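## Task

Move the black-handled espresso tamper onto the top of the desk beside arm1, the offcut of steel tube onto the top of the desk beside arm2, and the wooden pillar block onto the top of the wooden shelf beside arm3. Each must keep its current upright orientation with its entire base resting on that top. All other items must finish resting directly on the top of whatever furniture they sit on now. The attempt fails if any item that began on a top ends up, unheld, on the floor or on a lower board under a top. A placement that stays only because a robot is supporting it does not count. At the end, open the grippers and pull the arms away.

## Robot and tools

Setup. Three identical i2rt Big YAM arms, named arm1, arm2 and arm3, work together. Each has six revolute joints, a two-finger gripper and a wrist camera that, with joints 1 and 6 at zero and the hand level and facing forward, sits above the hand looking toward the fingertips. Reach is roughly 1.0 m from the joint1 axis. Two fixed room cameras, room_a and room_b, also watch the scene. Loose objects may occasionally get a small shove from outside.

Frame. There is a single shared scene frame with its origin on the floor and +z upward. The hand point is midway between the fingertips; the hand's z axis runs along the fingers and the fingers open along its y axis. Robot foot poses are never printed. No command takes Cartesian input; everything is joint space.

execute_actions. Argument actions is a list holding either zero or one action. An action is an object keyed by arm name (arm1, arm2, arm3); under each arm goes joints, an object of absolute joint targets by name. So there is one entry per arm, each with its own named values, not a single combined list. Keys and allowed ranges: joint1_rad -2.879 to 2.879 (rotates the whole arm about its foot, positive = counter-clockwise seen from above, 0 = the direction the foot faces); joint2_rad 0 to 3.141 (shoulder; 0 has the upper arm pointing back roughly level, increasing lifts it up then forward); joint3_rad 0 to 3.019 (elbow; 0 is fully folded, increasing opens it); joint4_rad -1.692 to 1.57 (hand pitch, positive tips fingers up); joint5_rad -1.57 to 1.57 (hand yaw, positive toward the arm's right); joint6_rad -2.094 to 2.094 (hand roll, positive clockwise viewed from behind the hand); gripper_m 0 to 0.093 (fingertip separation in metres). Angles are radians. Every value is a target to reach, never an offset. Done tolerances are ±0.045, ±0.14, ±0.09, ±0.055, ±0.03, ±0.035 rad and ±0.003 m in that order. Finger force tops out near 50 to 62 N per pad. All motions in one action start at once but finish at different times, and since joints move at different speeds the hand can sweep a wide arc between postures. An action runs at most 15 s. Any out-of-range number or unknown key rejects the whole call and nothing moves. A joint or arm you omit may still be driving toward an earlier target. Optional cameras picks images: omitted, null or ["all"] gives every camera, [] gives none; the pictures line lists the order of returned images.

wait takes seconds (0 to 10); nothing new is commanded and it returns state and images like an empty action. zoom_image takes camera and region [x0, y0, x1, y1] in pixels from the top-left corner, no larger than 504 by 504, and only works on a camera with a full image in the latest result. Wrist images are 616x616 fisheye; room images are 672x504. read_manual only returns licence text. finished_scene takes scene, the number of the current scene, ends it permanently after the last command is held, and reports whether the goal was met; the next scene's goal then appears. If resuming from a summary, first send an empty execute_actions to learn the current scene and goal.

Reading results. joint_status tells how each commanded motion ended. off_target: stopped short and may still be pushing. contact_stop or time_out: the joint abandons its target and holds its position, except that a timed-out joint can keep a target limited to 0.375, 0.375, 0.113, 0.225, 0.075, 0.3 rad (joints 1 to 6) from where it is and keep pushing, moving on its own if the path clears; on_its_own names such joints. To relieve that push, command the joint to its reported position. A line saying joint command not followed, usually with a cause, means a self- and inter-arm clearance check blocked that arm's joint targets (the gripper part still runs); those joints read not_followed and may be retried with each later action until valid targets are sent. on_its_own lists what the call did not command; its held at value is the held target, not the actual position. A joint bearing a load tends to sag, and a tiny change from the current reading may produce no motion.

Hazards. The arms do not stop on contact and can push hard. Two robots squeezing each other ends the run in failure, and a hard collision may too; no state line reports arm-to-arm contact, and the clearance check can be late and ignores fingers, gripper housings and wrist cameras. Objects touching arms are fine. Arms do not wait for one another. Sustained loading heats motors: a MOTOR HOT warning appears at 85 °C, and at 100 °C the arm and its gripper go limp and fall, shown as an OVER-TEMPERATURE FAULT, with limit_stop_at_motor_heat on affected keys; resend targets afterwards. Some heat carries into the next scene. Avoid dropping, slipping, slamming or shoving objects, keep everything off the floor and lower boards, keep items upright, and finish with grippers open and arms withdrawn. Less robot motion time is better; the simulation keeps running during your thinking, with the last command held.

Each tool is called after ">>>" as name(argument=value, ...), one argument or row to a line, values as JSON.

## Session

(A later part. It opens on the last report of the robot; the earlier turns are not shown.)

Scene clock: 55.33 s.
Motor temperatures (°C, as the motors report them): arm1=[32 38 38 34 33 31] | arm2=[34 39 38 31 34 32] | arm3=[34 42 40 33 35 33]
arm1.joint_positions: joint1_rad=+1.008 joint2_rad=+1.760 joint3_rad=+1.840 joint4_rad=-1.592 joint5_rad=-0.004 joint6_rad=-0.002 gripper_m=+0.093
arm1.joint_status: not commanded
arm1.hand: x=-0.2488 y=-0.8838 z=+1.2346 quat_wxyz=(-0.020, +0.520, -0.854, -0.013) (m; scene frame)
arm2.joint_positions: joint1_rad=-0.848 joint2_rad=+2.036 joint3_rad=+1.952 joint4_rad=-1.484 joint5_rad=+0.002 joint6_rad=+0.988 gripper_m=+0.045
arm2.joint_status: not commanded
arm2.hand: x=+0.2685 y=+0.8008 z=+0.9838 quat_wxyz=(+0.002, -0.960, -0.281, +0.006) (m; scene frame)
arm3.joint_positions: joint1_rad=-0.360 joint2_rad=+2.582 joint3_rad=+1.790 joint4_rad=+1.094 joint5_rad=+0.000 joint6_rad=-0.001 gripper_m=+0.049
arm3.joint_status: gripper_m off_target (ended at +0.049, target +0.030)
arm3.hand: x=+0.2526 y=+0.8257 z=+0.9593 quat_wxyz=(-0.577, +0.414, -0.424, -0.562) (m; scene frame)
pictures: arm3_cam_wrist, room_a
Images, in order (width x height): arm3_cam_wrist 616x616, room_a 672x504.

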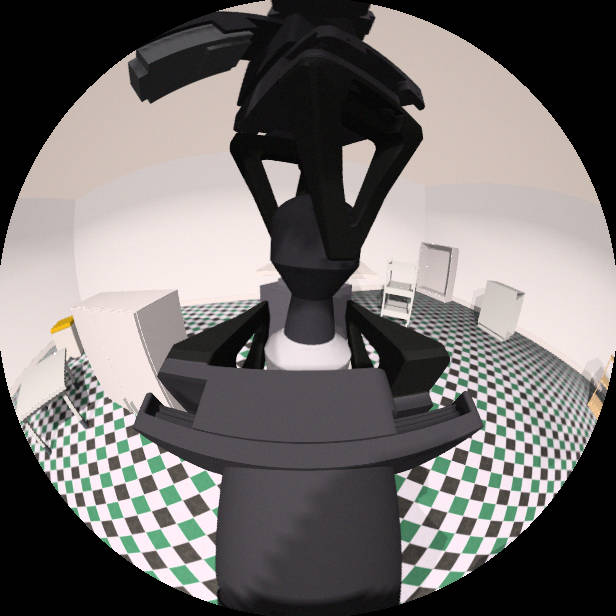

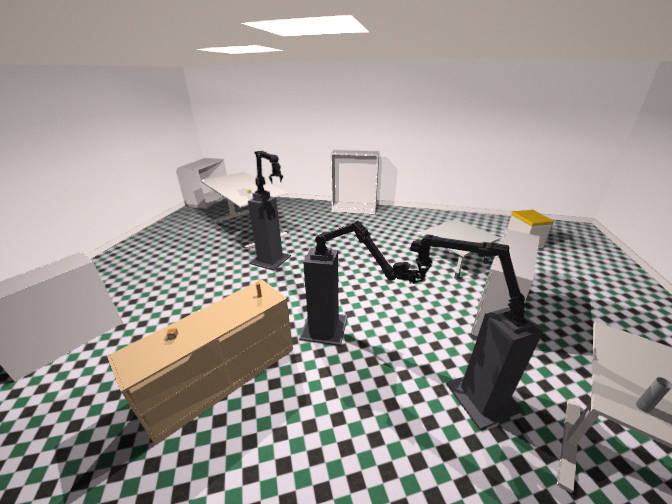

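Marginal; regrasp lower.

>>> execute_actions(
  actions=[
    {"arm3":{"joints":{"gripper_m":0.08}}},
  ],
  cameras=[],
)

>>> execute_actions(
  actions=[
    {"arm3":{"joints":{"joint1_rad":-0.378,"joint4_rad":1.02}}},
  ],
  cameras=[],
)

>>> execute_actions(
  actions=[
    {"arm3":{"joints":{"gripper_m":0}}},
  ],
  cameras=["arm3_cam_wrist","room_a"],
)

>>> zoom_image(
  camera="room_a",
  region=[390,250,440,295],
)

Scene clock: 56.10 s.
Motor temperatures (°C, as the motors report them): arm1=[32 38 38 34 33 31] | arm2=[34 39 39 31 34 32] | arm3=[34 42 40 33 35 33]
arm1.joint_positions: joint1_rad=+1.008 joint2_rad=+1.760 joint3_rad=+1.840 joint4_rad=-1.592 joint5_rad=-0.004 joint6_rad=-0.002 gripper_m=+0.093
arm1.joint_status: not commanded
arm1.hand: x=-0.2488 y=-0.8838 z=+1.2346 quat_wxyz=(-0.020, +0.520, -0.854, -0.013) (m; scene frame)
arm2.joint_positions: joint1_rad=-0.848 joint2_rad=+2.036 joint3_rad=+1.952 joint4_rad=-1.484 joint5_rad=+0.002 joint6_rad=+0.988 gripper_m=+0.045
arm2.joint_status: not commanded
arm2.hand: x=+0.2686 y=+0.8008 z=+0.9838 quat_wxyz=(+0.002, -0.960, -0.281, +0.006) (m; scene frame)
arm3.joint_positions: joint1_rad=-0.360 joint2_rad=+2.582 joint3_rad=+1.790 joint4_rad=+1.094 joint5_rad=+0.000 joint6_rad=-0.001 gripper_m=+0.080
arm3.joint_status: all done
arm3.hand: x=+0.2530 y=+0.8257 z=+0.9593 quat_wxyz=(-0.577, +0.414, -0.424, -0.561) (m; scene frame)
pictures: none
No camera images: the call's "cameras" was empty. Leave "cameras" out to get every camera's image.

Scene clock: 56.77 s.
Motor temperatures (°C, as the motors report them): arm1=[32 38 38 34 33 31] | arm2=[34 39 39 31 34 32] | arm3=[34 43 40 33 35 33]
arm1.joint_positions: joint1_rad=+1.008 joint2_rad=+1.760 joint3_rad=+1.840 joint4_rad=-1.592 joint5_rad=-0.004 joint6_rad=-0.002 gripper_m=+0.093
arm1.joint_status: not commanded
arm1.hand: x=-0.2488 y=-0.8838 z=+1.2346 quat_wxyz=(-0.020, +0.520, -0.854, -0.013) (m; scene frame)
arm2.joint_positions: joint1_rad=-0.848 joint2_rad=+2.036 joint3_rad=+1.952 joint4_rad=-1.484 joint5_rad=+0.002 joint6_rad=+0.988 gripper_m=+0.045
arm2.joint_status: not commanded
arm2.hand: x=+0.2686 y=+0.8008 z=+0.9838 quat_wxyz=(+0.002, -0.960, -0.281, +0.006) (m; scene frame)
arm3.joint_positions: joint1_rad=-0.367 joint2_rad=+2.582 joint3_rad=+1.790 joint4_rad=+1.030 joint5_rad=+0.000 joint6_rad=-0.001 gripper_m=+0.080
arm3.joint_status: all done
arm3.hand: x=+0.2585 y=+0.8297 z=+0.9442 quat_wxyz=(-0.565, +0.430, -0.444, -0.546) (m; scene frame)
pictures: none
No camera images: the call's "cameras" was empty. Leave "cameras" out to get every camera's image.

Scene clock: 57.43 s.
Motor temperatures (°C, as the motors report them): arm1=[32 38 38 34 33 31] | arm2=[34 39 39 31 34 32] | arm3=[34 43 40 33 35 33]
arm1.joint_positions: joint1_rad=+1.008 joint2_rad=+1.760 joint3_rad=+1.840 joint4_rad=-1.592 joint5_rad=-0.004 joint6_rad=-0.002 gripper_m=+0.093
arm1.joint_status: not commanded
arm1.hand: x=-0.2488 y=-0.8838 z=+1.2346 quat_wxyz=(-0.020, +0.520, -0.854, -0.013) (m; scene frame)
arm2.joint_positions: joint1_rad=-0.846 joint2_rad=+2.036 joint3_rad=+1.952 joint4_rad=-1.483 joint5_rad=-0.005 joint6_rad=+0.991 gripper_m=+0.045
arm2.joint_status: not commanded
arm2.hand: x=+0.2715 y=+0.8007 z=+0.9838 quat_wxyz=(+0.001, -0.960, -0.281, +0.002) (m; scene frame)
arm3.joint_positions: joint1_rad=-0.367 joint2_rad=+2.582 joint3_rad=+1.790 joint4_rad=+1.029 joint5_rad=-0.003 joint6_rad=+0.002 gripper_m=+0.050
arm3.joint_status: gripper_m off_target (ended at +0.050, target +0.000)
arm3.hand: x=+0.2581 y=+0.8298 z=+0.9439 quat_wxyz=(-0.563, +0.431, -0.444, -0.547) (m; scene frame)
pictures: arm3_cam_wrist, room_a
Images, in order (width x height): arm3_cam_wrist 616x616, room_a 672x504.

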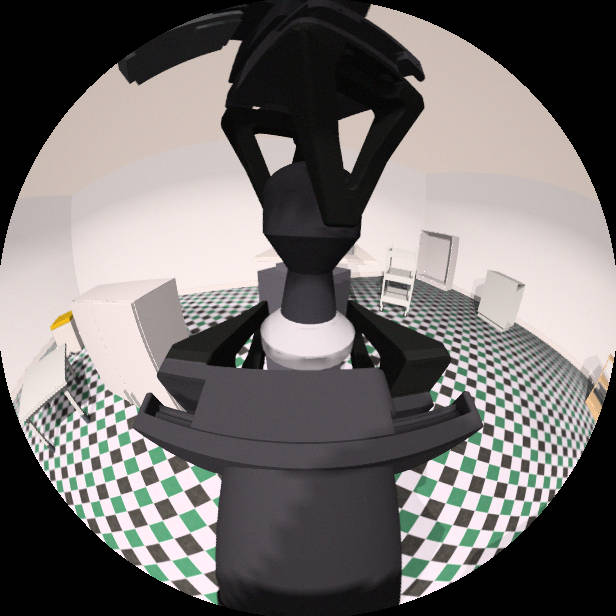

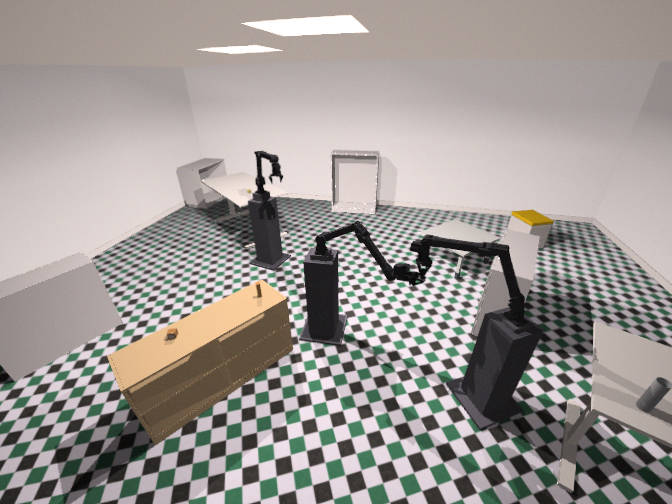

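Region (390, 250, 440, 295) of room_a's 672x504 image, scaled by 10.080, with more detail than that image has; it fills the top 454 rows of this view, and the rest is white.

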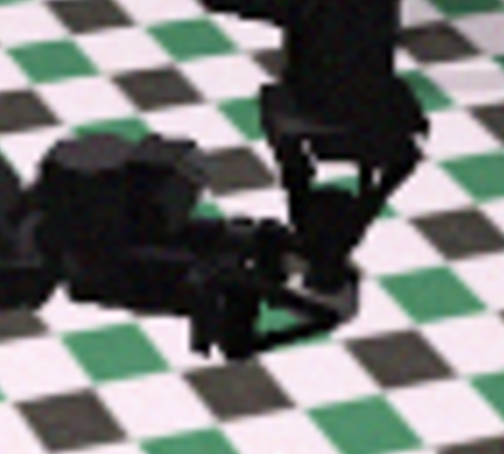

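>>> execute_actions(
  actions=[
    {"arm3":{"joints":{"joint2_rad":2.56,"joint4_rad":1.045}},"arm1":{"joints":{"joint6_rad":0.8,"gripper_m":0.08}}},
  ],
  cameras=[],
)

>>> execute_actions(
  actions=[
    {"arm2":{"joints":{"gripper_m":0.06}}},
  ],
  cameras=[],
)

>>> execute_actions(
  actions=[
    {"arm2":{"joints":{"joint2_rad":1.75,"joint4_rad":-1.65}}},
  ],
  cameras=[],
)

>>> execute_actions(
  actions=[
    {"arm3":{"joints":{"joint1_rad":2.285}},"arm2":{"joints":{"joint2_rad":1.3}}},
  ],
  cameras=[],
)

>>> execute_actions(
  actions=[
    {"arm1":{"joints":{"joint2_rad":2.11,"joint3_rad":1.95,"joint4_rad":-1.34}}},
  ],
  cameras=["arm1_cam_wrist","arm3_cam_wrist"],
)

Scene clock: 59.47 s.
Motor temperatures (°C, as the motors report them): arm1=[32 38 38 34 33 31] | arm2=[34 39 39 31 34 32] | arm3=[34 43 41 33 35 33]
arm1.joint_positions: joint1_rad=+1.008 joint2_rad=+1.760 joint3_rad=+1.840 joint4_rad=-1.592 joint5_rad=-0.004 joint6_rad=+0.791 gripper_m=+0.080
arm1.joint_status: all done
arm1.hand: x=-0.2488 y=-0.8838 z=+1.2346 quat_wxyz=(-0.013, +0.150, -0.988, -0.019) (m; scene frame)
arm2.joint_positions: joint1_rad=-0.846 joint2_rad=+2.036 joint3_rad=+1.952 joint4_rad=-1.483 joint5_rad=-0.005 joint6_rad=+0.991 gripper_m=+0.045
arm2.joint_status: not commanded
arm2.hand: x=+0.2715 y=+0.8007 z=+0.9838 quat_wxyz=(+0.001, -0.960, -0.281, +0.002) (m; scene frame)
arm3.joint_positions: joint1_rad=-0.367 joint2_rad=+2.582 joint3_rad=+1.790 joint4_rad=+1.029 joint5_rad=-0.003 joint6_rad=+0.002 gripper_m=+0.050
arm3.joint_status: all done
arm3.hand: x=+0.2581 y=+0.8298 z=+0.9439 quat_wxyz=(-0.563, +0.431, -0.444, -0.547) (m; scene frame)
pictures: none
No camera images: the call's "cameras" was empty. Leave "cameras" out to get every camera's image.

Scene clock: 60.53 s.
Motor temperatures (°C, as the motors report them): arm1=[32 38 38 34 33 31] | arm2=[34 39 39 31 34 32] | arm3=[34 43 41 33 35 33]
arm1.joint_positions: joint1_rad=+1.008 joint2_rad=+1.760 joint3_rad=+1.840 joint4_rad=-1.592 joint5_rad=-0.004 joint6_rad=+0.792 gripper_m=+0.080
arm1.joint_status: not commanded
arm1.hand: x=-0.2488 y=-0.8838 z=+1.2346 quat_wxyz=(-0.013, +0.149, -0.989, -0.019) (m; scene frame)
arm2.joint_positions: joint1_rad=-0.846 joint2_rad=+2.023 joint3_rad=+1.952 joint4_rad=-1.483 joint5_rad=-0.003 joint6_rad=+0.991 gripper_m=+0.060
arm2.joint_status: all done
arm2.hand: x=+0.2712 y=+0.8011 z=+0.9915 quat_wxyz=(-0.005, -0.960, -0.281, +0.005) (m; scene frame)
arm3.joint_positions: joint1_rad=-0.367 joint2_rad=+2.582 joint3_rad=+1.790 joint4_rad=+1.029 joint5_rad=-0.003 joint6_rad=+0.002 gripper_m=+0.050
arm3.joint_status: not commanded
arm3.hand: x=+0.2581 y=+0.8298 z=+0.9439 quat_wxyz=(-0.563, +0.431, -0.444, -0.547) (m; scene frame)
pictures: none
No camera images: the call's "cameras" was empty. Leave "cameras" out to get every camera's image.

Scene clock: 62.03 s.
Motor temperatures (°C, as the motors report them): arm1=[32 38 38 34 33 31] | arm2=[34 39 39 31 34 32] | arm3=[34 44 41 33 35 33]
arm1.joint_positions: joint1_rad=+1.008 joint2_rad=+1.760 joint3_rad=+1.840 joint4_rad=-1.592 joint5_rad=-0.004 joint6_rad=+0.792 gripper_m=+0.080
arm1.joint_status: not commanded
arm1.hand: x=-0.2488 y=-0.8838 z=+1.2346 quat_wxyz=(-0.013, +0.149, -0.989, -0.019) (m; scene frame)
arm2.joint_positions: joint1_rad=-0.846 joint2_rad=+1.750 joint3_rad=+1.983 joint4_rad=-1.643 joint5_rad=-0.002 joint6_rad=+0.991 gripper_m=+0.060
arm2.joint_status: all done
arm2.hand: x=+0.2735 y=+0.8664 z=+1.1601 quat_wxyz=(-0.074, -0.957, -0.281, +0.027) (m; scene frame)
arm3.joint_positions: joint1_rad=-0.367 joint2_rad=+2.582 joint3_rad=+1.790 joint4_rad=+1.029 joint5_rad=-0.003 joint6_rad=+0.002 gripper_m=+0.050
arm3.joint_status: not commanded
arm3.hand: x=+0.2581 y=+0.8298 z=+0.9439 quat_wxyz=(-0.563, +0.431, -0.444, -0.547) (m; scene frame)
pictures: none
No camera images: the call's "cameras" was empty. Leave "cameras" out to get every camera's image.

Scene clock: 64.90 s.
Motor temperatures (°C, as the motors report them): arm1=[32 39 38 34 33 31] | arm2=[34 39 39 31 34 32] | arm3=[34 44 42 33 35 33]
arm1.joint_positions: joint1_rad=+1.008 joint2_rad=+1.760 joint3_rad=+1.840 joint4_rad=-1.592 joint5_rad=-0.004 joint6_rad=+0.792 gripper_m=+0.080
arm1.joint_status: not commanded
arm1.hand: x=-0.2488 y=-0.8838 z=+1.2346 quat_wxyz=(-0.013, +0.149, -0.989, -0.019) (m; scene frame)
arm2.joint_positions: joint1_rad=-0.846 joint2_rad=+1.301 joint3_rad=+1.998 joint4_rad=-1.643 joint5_rad=-0.002 joint6_rad=+0.991 gripper_m=+0.060
arm2.joint_status: all done
arm2.hand: x=+0.2774 y=+1.0101 z=+1.3837 quat_wxyz=(-0.292, -0.913, -0.269, +0.093) (m; scene frame)
arm3.joint_positions: joint1_rad=+2.275 joint2_rad=+2.582 joint3_rad=+1.800 joint4_rad=+1.029 joint5_rad=-0.002 joint6_rad=+0.002 gripper_m=+0.050
arm3.joint_status: all done
arm3.hand: x=-0.2220 y=-0.8214 z=+0.9486 quat_wxyz=(+0.392, +0.534, +0.305, -0.684) (m; scene frame)
pictures: none
No camera images: the call's "cameras" was empty. Leave "cameras" out to get every camera's image.

Scene clock: 66.37 s.
Motor temperatures (°C, as the motors report them): arm1=[32 39 38 34 33 31] | arm2=[34 39 38 31 34 32] | arm3=[34 44 42 33 35 33]
arm1.joint_positions: joint1_rad=+1.008 joint2_rad=+2.114 joint3_rad=+1.922 joint4_rad=-1.351 joint5_rad=-0.004 joint6_rad=+0.793 gripper_m=+0.080
arm1.joint_status: all done
arm1.hand: x=-0.2020 y=-0.7951 z=+1.0597 quat_wxyz=(-0.004, +0.149, -0.989, -0.007) (m; scene frame)
arm2.joint_positions: joint1_rad=-0.846 joint2_rad=+1.301 joint3_rad=+1.998 joint4_rad=-1.643 joint5_rad=-0.002 joint6_rad=+0.991 gripper_m=+0.060
arm2.joint_status: not commanded
arm2.hand: x=+0.2774 y=+1.0101 z=+1.3837 quat_wxyz=(-0.292, -0.913, -0.269, +0.093) (m; scene frame)
arm3.joint_positions: joint1_rad=+2.275 joint2_rad=+2.582 joint3_rad=+1.800 joint4_rad=+1.029 joint5_rad=-0.002 joint6_rad=+0.002 gripper_m=+0.050
arm3.joint_status: not commanded
arm3.hand: x=-0.2220 y=-0.8214 z=+0.9486 quat_wxyz=(+0.392, +0.534, +0.305, -0.684) (m; scene frame)
pictures: arm1_cam_wrist, arm3_cam_wrist
Images, in order (width x height): arm1_cam_wrist 616x616, arm3_cam_wrist 616x616.

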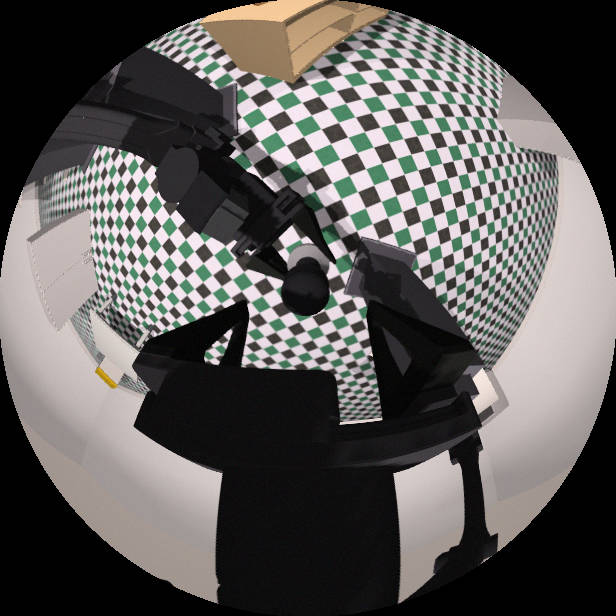

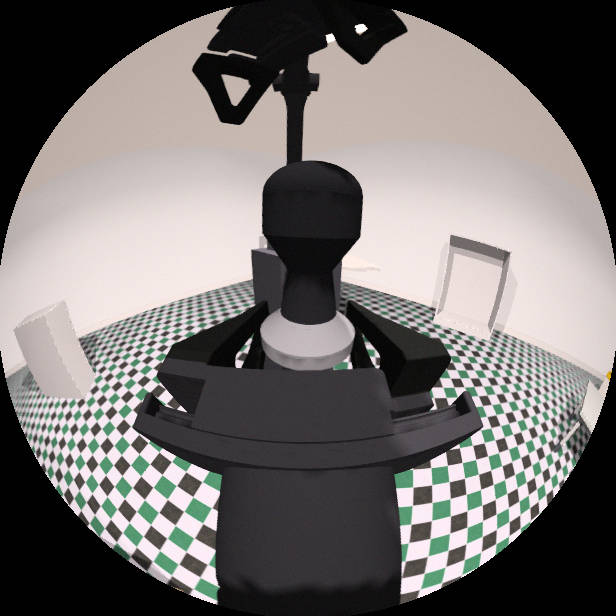

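>>> execute_actions(
  actions=[
    {"arm1":{"joints":{"joint1_rad":1.037,"joint2_rad":2.135,"joint3_rad":1.755,"joint4_rad":-1.162}}},
  ],
  cameras=["arm1_cam_wrist","arm3_cam_wrist"],
)

Scene clock: 67.57 s.
Motor temperatures (°C, as the motors report them): arm1=[32 39 38 34 33 31] | arm2=[34 38 38 31 34 32] | arm3=[34 45 42 33 35 33]
arm1.joint_positions: joint1_rad=+1.028 joint2_rad=+2.146 joint3_rad=+1.753 joint4_rad=-1.174 joint5_rad=-0.004 joint6_rad=+0.793 gripper_m=+0.080
arm1.joint_status: all done
arm1.hand: x=-0.2222 y=-0.8073 z=+0.9778 quat_wxyz=(+0.003, +0.159, -0.987, +0.003) (m; scene frame)
arm2.joint_positions: joint1_rad=-0.846 joint2_rad=+1.301 joint3_rad=+1.998 joint4_rad=-1.643 joint5_rad=-0.002 joint6_rad=+0.991 gripper_m=+0.060
arm2.joint_status: not commanded
arm2.hand: x=+0.2774 y=+1.0101 z=+1.3837 quat_wxyz=(-0.292, -0.913, -0.269, +0.093) (m; scene frame)
arm3.joint_positions: joint1_rad=+2.275 joint2_rad=+2.582 joint3_rad=+1.800 joint4_rad=+1.029 joint5_rad=-0.002 joint6_rad=+0.002 gripper_m=+0.050
arm3.joint_status: not commanded
arm3.hand: x=-0.2220 y=-0.8214 z=+0.9486 quat_wxyz=(+0.392, +0.534, +0.305, -0.684) (m; scene frame)
pictures: arm1_cam_wrist, arm3_cam_wrist
Images, in order (width x height): arm1_cam_wrist 616x616, arm3_cam_wrist 616x616.

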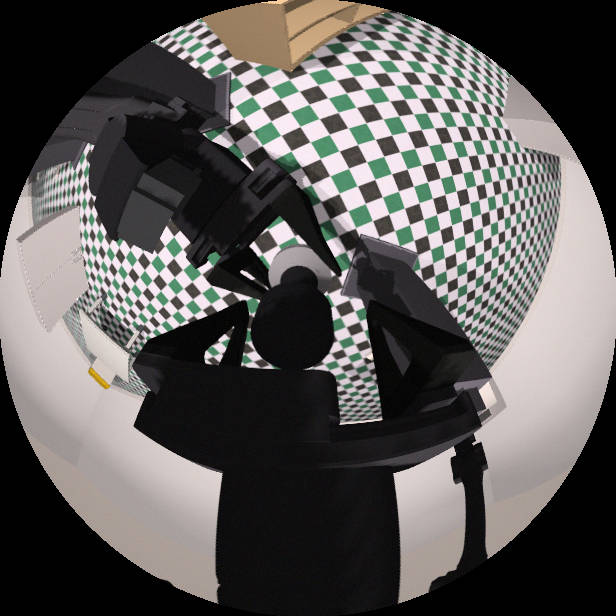

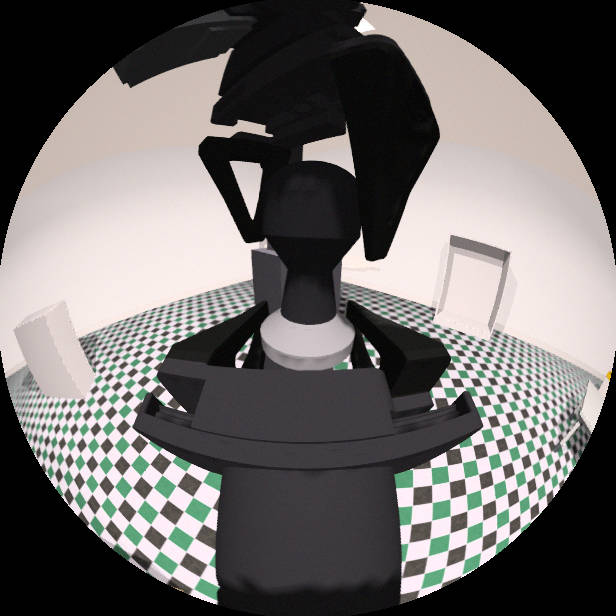

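Shift about 8 mm to image-left (forward and left).

>>> execute_actions(
  actions=[
    {"arm1":{"joints":{"joint1_rad":1.047,"joint4_rad":-1.135}}},
  ],
  cameras=[],
)

>>> execute_actions(
  actions=[
    {"arm1":{"joints":{"gripper_m":0}}},
  ],
  cameras=["arm1_cam_wrist","arm3_cam_wrist"],
)

Scene clock: 68.27 s.
Motor temperatures (°C, as the motors report them): arm1=[32 39 38 34 33 31] | arm2=[34 38 38 31 34 32] | arm3=[34 45 42 33 35 33]
arm1.joint_positions: joint1_rad=+1.033 joint2_rad=+2.146 joint3_rad=+1.753 joint4_rad=-1.148 joint5_rad=-0.004 joint6_rad=+0.793 gripper_m=+0.080
arm1.joint_status: all done
arm1.hand: x=-0.2227 y=-0.7999 z=+0.9779 quat_wxyz=(-0.005, +0.162, -0.987, -0.007) (m; scene frame)
arm2.joint_positions: joint1_rad=-0.846 joint2_rad=+1.301 joint3_rad=+1.998 joint4_rad=-1.643 joint5_rad=-0.002 joint6_rad=+0.991 gripper_m=+0.060
arm2.joint_status: not commanded
arm2.hand: x=+0.2774 y=+1.0101 z=+1.3837 quat_wxyz=(-0.292, -0.913, -0.269, +0.093) (m; scene frame)
arm3.joint_positions: joint1_rad=+2.275 joint2_rad=+2.582 joint3_rad=+1.800 joint4_rad=+1.029 joint5_rad=-0.002 joint6_rad=+0.002 gripper_m=+0.050
arm3.joint_status: not commanded
arm3.hand: x=-0.2220 y=-0.8214 z=+0.9486 quat_wxyz=(+0.392, +0.534, +0.305, -0.684) (m; scene frame)
pictures: none
No camera images: the call's "cameras" was empty. Leave "cameras" out to get every camera's image.

Scene clock: 68.93 s.
Motor temperatures (°C, as the motors report them): arm1=[32 39 38 34 33 31] | arm2=[34 38 38 31 34 32] | arm3=[34 45 42 33 35 33]
arm1.joint_positions: joint1_rad=+1.034 joint2_rad=+2.146 joint3_rad=+1.753 joint4_rad=-1.147 joint5_rad=-0.003 joint6_rad=+0.793 gripper_m=+0.045
arm1.joint_status: gripper_m off_target (ended at +0.045, target +0.000)
arm1.hand: x=-0.2229 y=-0.7996 z=+0.9779 quat_wxyz=(-0.005, +0.162, -0.987, -0.007) (m; scene frame)
arm2.joint_positions: joint1_rad=-0.846 joint2_rad=+1.301 joint3_rad=+1.998 joint4_rad=-1.643 joint5_rad=-0.002 joint6_rad=+0.991 gripper_m=+0.060
arm2.joint_status: not commanded
arm2.hand: x=+0.2774 y=+1.0101 z=+1.3837 quat_wxyz=(-0.292, -0.913, -0.269, +0.093) (m; scene frame)
arm3.joint_positions: joint1_rad=+2.276 joint2_rad=+2.582 joint3_rad=+1.800 joint4_rad=+1.028 joint5_rad=-0.002 joint6_rad=+0.001 gripper_m=+0.050
arm3.joint_status: not commanded
arm3.hand: x=-0.2217 y=-0.8216 z=+0.9485 quat_wxyz=(+0.392, +0.534, +0.306, -0.684) (m; scene frame)
pictures: arm1_cam_wrist, arm3_cam_wrist
Images, in order (width x height): arm1_cam_wrist 616x616, arm3_cam_wrist 616x616.

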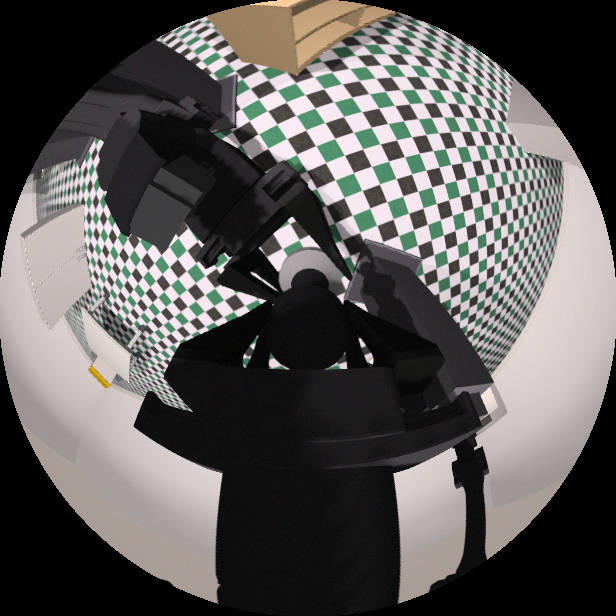

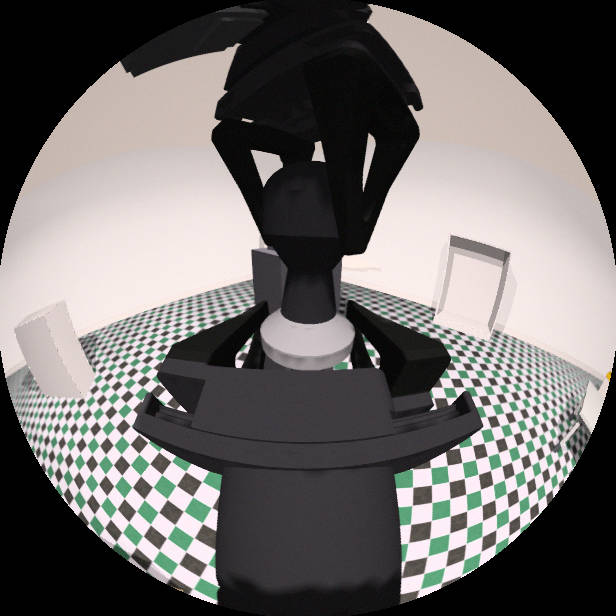

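>>> execute_actions(
  actions=[
    {"arm1":{"joints":{"joint2_rad":2.12,"joint3_rad":1.78}},"arm3":{"joints":{"gripper_m":0.093,"joint2_rad":2.595,"joint3_rad":1.8,"joint4_rad":1.03}}},
  ],
  cameras=[],
)

>>> execute_actions(
  actions=[
    {"arm3":{"joints":{"joint2_rad":2.48,"joint3_rad":1.3,"joint4_rad":1.42}}},
  ],
  cameras=[],
)

>>> execute_actions(
  actions=[
    {"arm1":{"joints":{"joint1_rad":-2.2}}},
  ],
  cameras=[],
)

>>> execute_actions(
  actions=[
    {"arm1":{"joints":{"joint2_rad":2.29,"joint3_rad":1.63,"joint4_rad":-0.83}}},
  ],
  cameras=["arm1_cam_wrist"],
)

Scene clock: 70.17 s.
Motor temperatures (°C, as the motors report them): arm1=[32 39 38 34 33 31] | arm2=[34 38 38 31 34 32] | arm3=[34 45 42 33 35 33]
arm1.joint_positions: joint1_rad=+1.034 joint2_rad=+2.146 joint3_rad=+1.753 joint4_rad=-1.146 joint5_rad=-0.003 joint6_rad=+0.793 gripper_m=+0.045
arm1.joint_status: all done
arm1.hand: x=-0.2228 y=-0.7994 z=+0.9779 quat_wxyz=(-0.005, +0.162, -0.987, -0.008) (m; scene frame)
arm2.joint_positions: joint1_rad=-0.846 joint2_rad=+1.301 joint3_rad=+1.998 joint4_rad=-1.643 joint5_rad=-0.002 joint6_rad=+0.991 gripper_m=+0.060
arm2.joint_status: not commanded
arm2.hand: x=+0.2774 y=+1.0101 z=+1.3837 quat_wxyz=(-0.292, -0.913, -0.269, +0.093) (m; scene frame)
arm3.joint_positions: joint1_rad=+2.276 joint2_rad=+2.582 joint3_rad=+1.800 joint4_rad=+1.027 joint5_rad=-0.002 joint6_rad=+0.001 gripper_m=+0.093
arm3.joint_status: all done
arm3.hand: x=-0.2218 y=-0.8216 z=+0.9482 quat_wxyz=(+0.392, +0.534, +0.306, -0.684) (m; scene frame)
pictures: none
No camera images: the call's "cameras" was empty. Leave "cameras" out to get every camera's image.

Scene clock: 71.40 s.
Motor temperatures (°C, as the motors report them): arm1=[32 39 38 34 33 31] | arm2=[34 38 38 31 34 32] | arm3=[34 45 42 33 35 33]
arm1.joint_positions: joint1_rad=+1.034 joint2_rad=+2.146 joint3_rad=+1.753 joint4_rad=-1.146 joint5_rad=-0.003 joint6_rad=+0.793 gripper_m=+0.045
arm1.joint_status: not commanded
arm1.hand: x=-0.2228 y=-0.7994 z=+0.9779 quat_wxyz=(-0.005, +0.162, -0.987, -0.008) (m; scene frame)
arm2.joint_positions: joint1_rad=-0.846 joint2_rad=+1.301 joint3_rad=+1.998 joint4_rad=-1.643 joint5_rad=-0.002 joint6_rad=+0.991 gripper_m=+0.060
arm2.joint_status: not commanded
arm2.hand: x=+0.2774 y=+1.0101 z=+1.3837 quat_wxyz=(-0.292, -0.913, -0.269, +0.093) (m; scene frame)
arm3.joint_positions: joint1_rad=+2.276 joint2_rad=+2.466 joint3_rad=+1.306 joint4_rad=+1.405 joint5_rad=-0.002 joint6_rad=+0.001 gripper_m=+0.093
arm3.joint_status: all done
arm3.hand: x=-0.1521 y=-0.7032 z=+0.9080 quat_wxyz=(+0.392, +0.534, +0.306, -0.684) (m; scene frame)
pictures: none
No camera images: the call's "cameras" was empty. Leave "cameras" out to get every camera's image.

Scene clock: 74.33 s.
Motor temperatures (°C, as the motors report them): arm1=[32 40 38 34 33 31] | arm2=[33 38 37 31 34 32] | arm3=[34 44 42 33 35 33]
arm1.joint_positions: joint1_rad=-2.207 joint2_rad=+2.146 joint3_rad=+1.753 joint4_rad=-1.125 joint5_rad=+0.004 joint6_rad=+0.794 gripper_m=+0.045
arm1.joint_status: all done
arm1.hand: x=-0.8472 y=-1.9329 z=+0.9941 quat_wxyz=(-0.025, -0.993, -0.112, +0.020) (m; scene frame)
arm2.joint_positions: joint1_rad=-0.846 joint2_rad=+1.301 joint3_rad=+1.998 joint4_rad=-1.643 joint5_rad=-0.002 joint6_rad=+0.991 gripper_m=+0.060
arm2.joint_status: not commanded
arm2.hand: x=+0.2774 y=+1.0101 z=+1.3837 quat_wxyz=(-0.292, -0.913, -0.269, +0.093) (m; scene frame)
arm3.joint_positions: joint1_rad=+2.276 joint2_rad=+2.466 joint3_rad=+1.306 joint4_rad=+1.405 joint5_rad=-0.002 joint6_rad=+0.001 gripper_m=+0.093
arm3.joint_status: not commanded
arm3.hand: x=-0.1521 y=-0.7032 z=+0.9080 quat_wxyz=(+0.392, +0.534, +0.306, -0.684) (m; scene frame)
pictures: none
No camera images: the call's "cameras" was empty. Leave "cameras" out to get every camera's image.

Scene clock: 75.67 s.
Motor temperatures (°C, as the motors report them): arm1=[32 40 38 34 33 31] | arm2=[33 38 37 31 34 32] | arm3=[34 44 41 33 35 33]
arm1.joint_positions: joint1_rad=-2.207 joint2_rad=+2.321 joint3_rad=+1.602 joint4_rad=-0.840 joint5_rad=+0.004 joint6_rad=+0.794 gripper_m=+0.045
arm1.joint_status: all done
arm1.hand: x=-0.8316 y=-1.9089 z=+0.8384 quat_wxyz=(-0.010, -0.994, -0.112, +0.007) (m; scene frame)
arm2.joint_positions: joint1_rad=-0.846 joint2_rad=+1.301 joint3_rad=+1.998 joint4_rad=-1.643 joint5_rad=-0.002 joint6_rad=+0.991 gripper_m=+0.060
arm2.joint_status: not commanded
arm2.hand: x=+0.2774 y=+1.0101 z=+1.3837 quat_wxyz=(-0.292, -0.913, -0.269, +0.093) (m; scene frame)
arm3.joint_positions: joint1_rad=+2.276 joint2_rad=+2.466 joint3_rad=+1.306 joint4_rad=+1.405 joint5_rad=-0.002 joint6_rad=+0.001 gripper_m=+0.093
arm3.joint_status: not commanded
arm3.hand: x=-0.1521 y=-0.7032 z=+0.9080 quat_wxyz=(+0.392, +0.534, +0.306, -0.684) (m; scene frame)
pictures: arm1_cam_wrist
Images, in order (width x height): arm1_cam_wrist 616x616.

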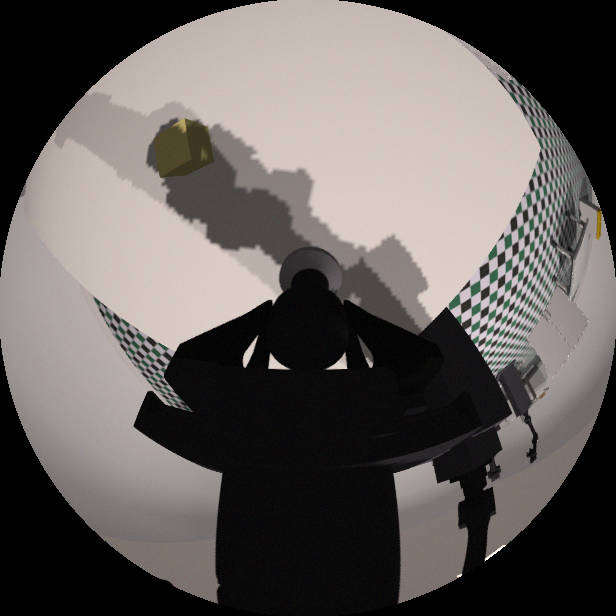

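>>> execute_actions(
  actions=[
    {"arm1":{"joints":{"joint2_rad":2.335,"joint4_rad":-0.785}}},
  ],
  cameras=[],
)

>>> execute_actions(
  actions=[
    {"arm1":{"joints":{"joint2_rad":2.375,"joint4_rad":-0.765}}},
  ],
  cameras=["arm1_cam_wrist"],
)

Scene clock: 76.57 s.
Motor temperatures (°C, as the motors report them): arm1=[32 40 38 34 33 31] | arm2=[33 38 37 31 34 32] | arm3=[34 44 41 33 35 33]
arm1.joint_positions: joint1_rad=-2.207 joint2_rad=+2.353 joint3_rad=+1.602 joint4_rad=-0.797 joint5_rad=+0.004 joint6_rad=+0.794 gripper_m=+0.045
arm1.joint_status: all done
arm1.hand: x=-0.8325 y=-1.9105 z=+0.8192 quat_wxyz=(-0.014, -0.994, -0.112, +0.010) (m; scene frame)
arm2.joint_positions: joint1_rad=-0.846 joint2_rad=+1.301 joint3_rad=+1.998 joint4_rad=-1.643 joint5_rad=-0.002 joint6_rad=+0.991 gripper_m=+0.060
arm2.joint_status: not commanded
arm2.hand: x=+0.2774 y=+1.0101 z=+1.3837 quat_wxyz=(-0.292, -0.913, -0.269, +0.093) (m; scene frame)
arm3.joint_positions: joint1_rad=+2.276 joint2_rad=+2.466 joint3_rad=+1.306 joint4_rad=+1.405 joint5_rad=-0.002 joint6_rad=+0.001 gripper_m=+0.093
arm3.joint_status: not commanded
arm3.hand: x=-0.1521 y=-0.7032 z=+0.9080 quat_wxyz=(+0.392, +0.534, +0.306, -0.684) (m; scene frame)
pictures: none
No camera images: the call's "cameras" was empty. Leave "cameras" out to get every camera's image.

Scene clock: 77.33 s.
Motor temperatures (°C, as the motors report them): arm1=[32 40 38 34 33 31] | arm2=[33 38 37 31 34 32] | arm3=[34 44 41 33 35 33]
arm1.joint_positions: joint1_rad=-2.207 joint2_rad=+2.396 joint3_rad=+1.602 joint4_rad=-0.776 joint5_rad=+0.004 joint6_rad=+0.794 gripper_m=+0.045
arm1.joint_status: all done
arm1.hand: x=-0.8285 y=-1.9043 z=+0.7932 quat_wxyz=(-0.005, -0.994, -0.112, +0.004) (m; scene frame)
arm2.joint_positions: joint1_rad=-0.846 joint2_rad=+1.301 joint3_rad=+1.998 joint4_rad=-1.643 joint5_rad=-0.002 joint6_rad=+0.991 gripper_m=+0.060
arm2.joint_status: not commanded
arm2.hand: x=+0.2774 y=+1.0101 z=+1.3837 quat_wxyz=(-0.292, -0.913, -0.269, +0.093) (m; scene frame)
arm3.joint_positions: joint1_rad=+2.276 joint2_rad=+2.466 joint3_rad=+1.306 joint4_rad=+1.405 joint5_rad=-0.002 joint6_rad=+0.001 gripper_m=+0.093
arm3.joint_status: not commanded
arm3.hand: x=-0.1521 y=-0.7032 z=+0.9080 quat_wxyz=(+0.392, +0.534, +0.306, -0.684) (m; scene frame)
pictures: arm1_cam_wrist
Images, in order (width x height): arm1_cam_wrist 616x616.

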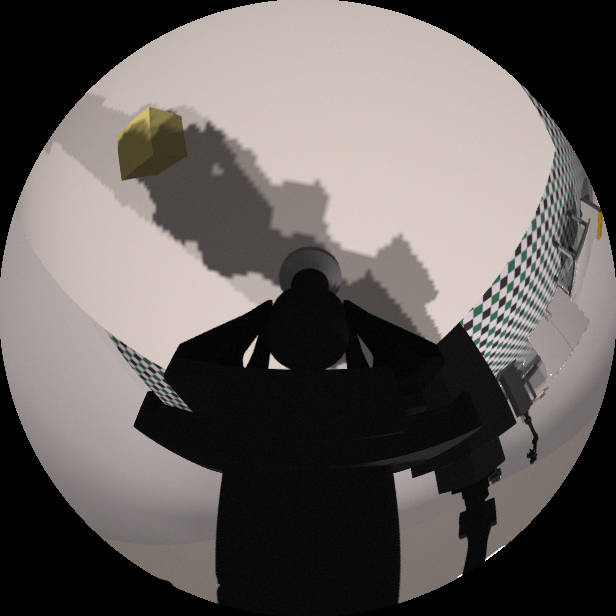

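>>> execute_actions(
  actions=[
    {"arm1":{"joints":{"joint2_rad":2.415,"joint4_rad":-0.73}}},
  ],
  cameras=[],
)

Scene clock: 78.00 s.
Motor temperatures (°C, as the motors report them): arm1=[32 40 38 34 33 31] | arm2=[33 37 37 31 34 32] | arm3=[34 44 41 33 35 33]
arm1.joint_positions: joint1_rad=-2.207 joint2_rad=+2.403 joint3_rad=+1.602 joint4_rad=-0.747 joint5_rad=+0.004 joint6_rad=+0.794 gripper_m=+0.045
arm1.joint_status: all done
arm1.hand: x=-0.8312 y=-1.9086 z=+0.7893 quat_wxyz=(-0.014, -0.994, -0.112, +0.010) (m; scene frame)
arm2.joint_positions: joint1_rad=-0.846 joint2_rad=+1.301 joint3_rad=+1.998 joint4_rad=-1.643 joint5_rad=-0.002 joint6_rad=+0.991 gripper_m=+0.060
arm2.joint_status: not commanded
arm2.hand: x=+0.2774 y=+1.0101 z=+1.3837 quat_wxyz=(-0.292, -0.913, -0.269, +0.093) (m; scene frame)
arm3.joint_positions: joint1_rad=+2.276 joint2_rad=+2.466 joint3_rad=+1.306 joint4_rad=+1.405 joint5_rad=-0.002 joint6_rad=+0.001 gripper_m=+0.093
arm3.joint_status: not commanded
arm3.hand: x=-0.1521 y=-0.7032 z=+0.9080 quat_wxyz=(+0.392, +0.534, +0.306, -0.684) (m; scene frame)
pictures: none
No camera images: the call's "cameras" was empty. Leave "cameras" out to get every camera's image.

Landed.

>>> execute_actions(
  actions=[
    {"arm1":{"joints":{"gripper_m":0.093}}},
  ],
  cameras=[],
)

>>> execute_actions(
  actions=[
    {"arm1":{"joints":{"joint2_rad":2.15,"joint4_rad":-1.0}}},
  ],
  cameras=["arm1_cam_wrist","room_a"],
)

Scene clock: 78.83 s.
Motor temperatures (°C, as the motors report them): arm1=[32 40 38 34 33 31] | arm2=[33 37 37 31 34 32] | arm3=[34 44 41 33 35 33]
arm1.joint_positions: joint1_rad=-2.207 joint2_rad=+2.405 joint3_rad=+1.602 joint4_rad=-0.743 joint5_rad=+0.004 joint6_rad=+0.794 gripper_m=+0.093
arm1.joint_status: all done
arm1.hand: x=-0.8314 y=-1.9091 z=+0.7886 quat_wxyz=(-0.015, -0.994, -0.112, +0.011) (m; scene frame)
arm2.joint_positions: joint1_rad=-0.846 joint2_rad=+1.301 joint3_rad=+1.998 joint4_rad=-1.643 joint5_rad=-0.002 joint6_rad=+0.991 gripper_m=+0.060
arm2.joint_status: not commanded
arm2.hand: x=+0.2774 y=+1.0101 z=+1.3837 quat_wxyz=(-0.292, -0.913, -0.269, +0.093) (m; scene frame)
arm3.joint_positions: joint1_rad=+2.276 joint2_rad=+2.466 joint3_rad=+1.306 joint4_rad=+1.405 joint5_rad=-0.002 joint6_rad=+0.001 gripper_m=+0.093
arm3.joint_status: not commanded
arm3.hand: x=-0.1521 y=-0.7032 z=+0.9080 quat_wxyz=(+0.392, +0.534, +0.306, -0.684) (m; scene frame)
pictures: none
No camera images: the call's "cameras" was empty. Leave "cameras" out to get every camera's image.

Scene clock: 80.20 s.
Motor temperatures (°C, as the motors report them): arm1=[32 40 38 34 33 31] | arm2=[33 37 37 31 34 32] | arm3=[34 44 41 33 35 33]
arm1.joint_positions: joint1_rad=-2.207 joint2_rad=+2.153 joint3_rad=+1.607 joint4_rad=-0.990 joint5_rad=+0.004 joint6_rad=+0.794 gripper_m=+0.093
arm1.joint_status: all done
arm1.hand: x=-0.8323 y=-1.9093 z=+0.9400 quat_wxyz=(-0.019, -0.993, -0.112, +0.014) (m; scene frame)
arm2.joint_positions: joint1_rad=-0.846 joint2_rad=+1.301 joint3_rad=+1.998 joint4_rad=-1.643 joint5_rad=-0.002 joint6_rad=+0.991 gripper_m=+0.060
arm2.joint_status: not commanded
arm2.hand: x=+0.2774 y=+1.0101 z=+1.3837 quat_wxyz=(-0.292, -0.913, -0.269, +0.093) (m; scene frame)
arm3.joint_positions: joint1_rad=+2.276 joint2_rad=+2.466 joint3_rad=+1.306 joint4_rad=+1.405 joint5_rad=-0.002 joint6_rad=+0.001 gripper_m=+0.093
arm3.joint_status: not commanded
arm3.hand: x=-0.1521 y=-0.7032 z=+0.9080 quat_wxyz=(+0.392, +0.534, +0.306, -0.684) (m; scene frame)
pictures: arm1_cam_wrist, room_a
Images, in order (width x height): arm1_cam_wrist 616x616, room_a 672x504.

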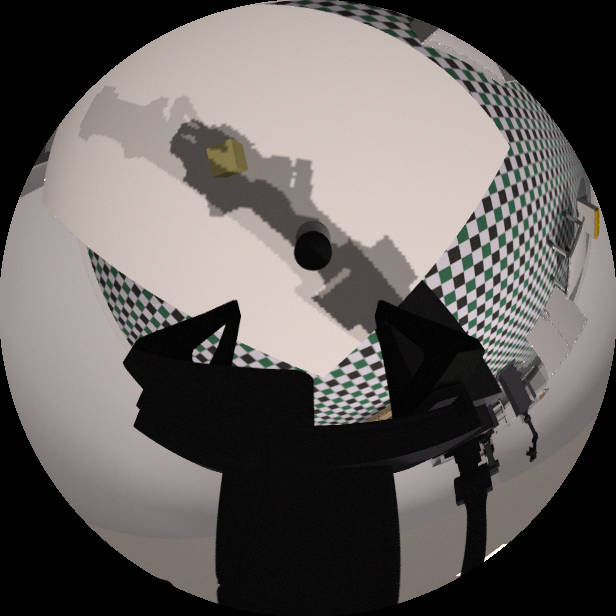

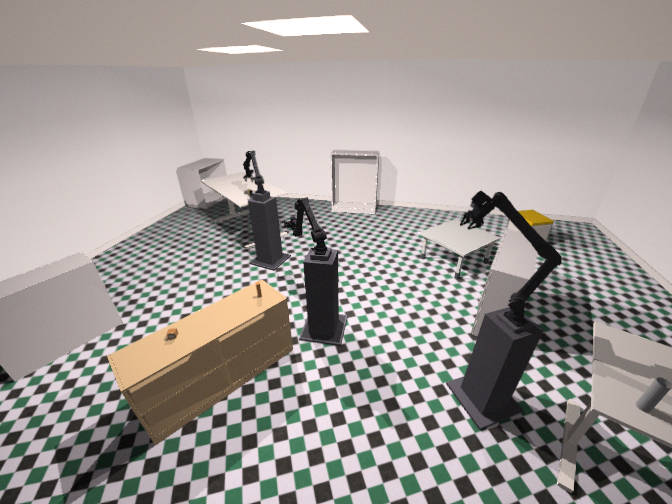

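>>> finished_scene(
  scene=2,
)

The scene is finished: the task was done.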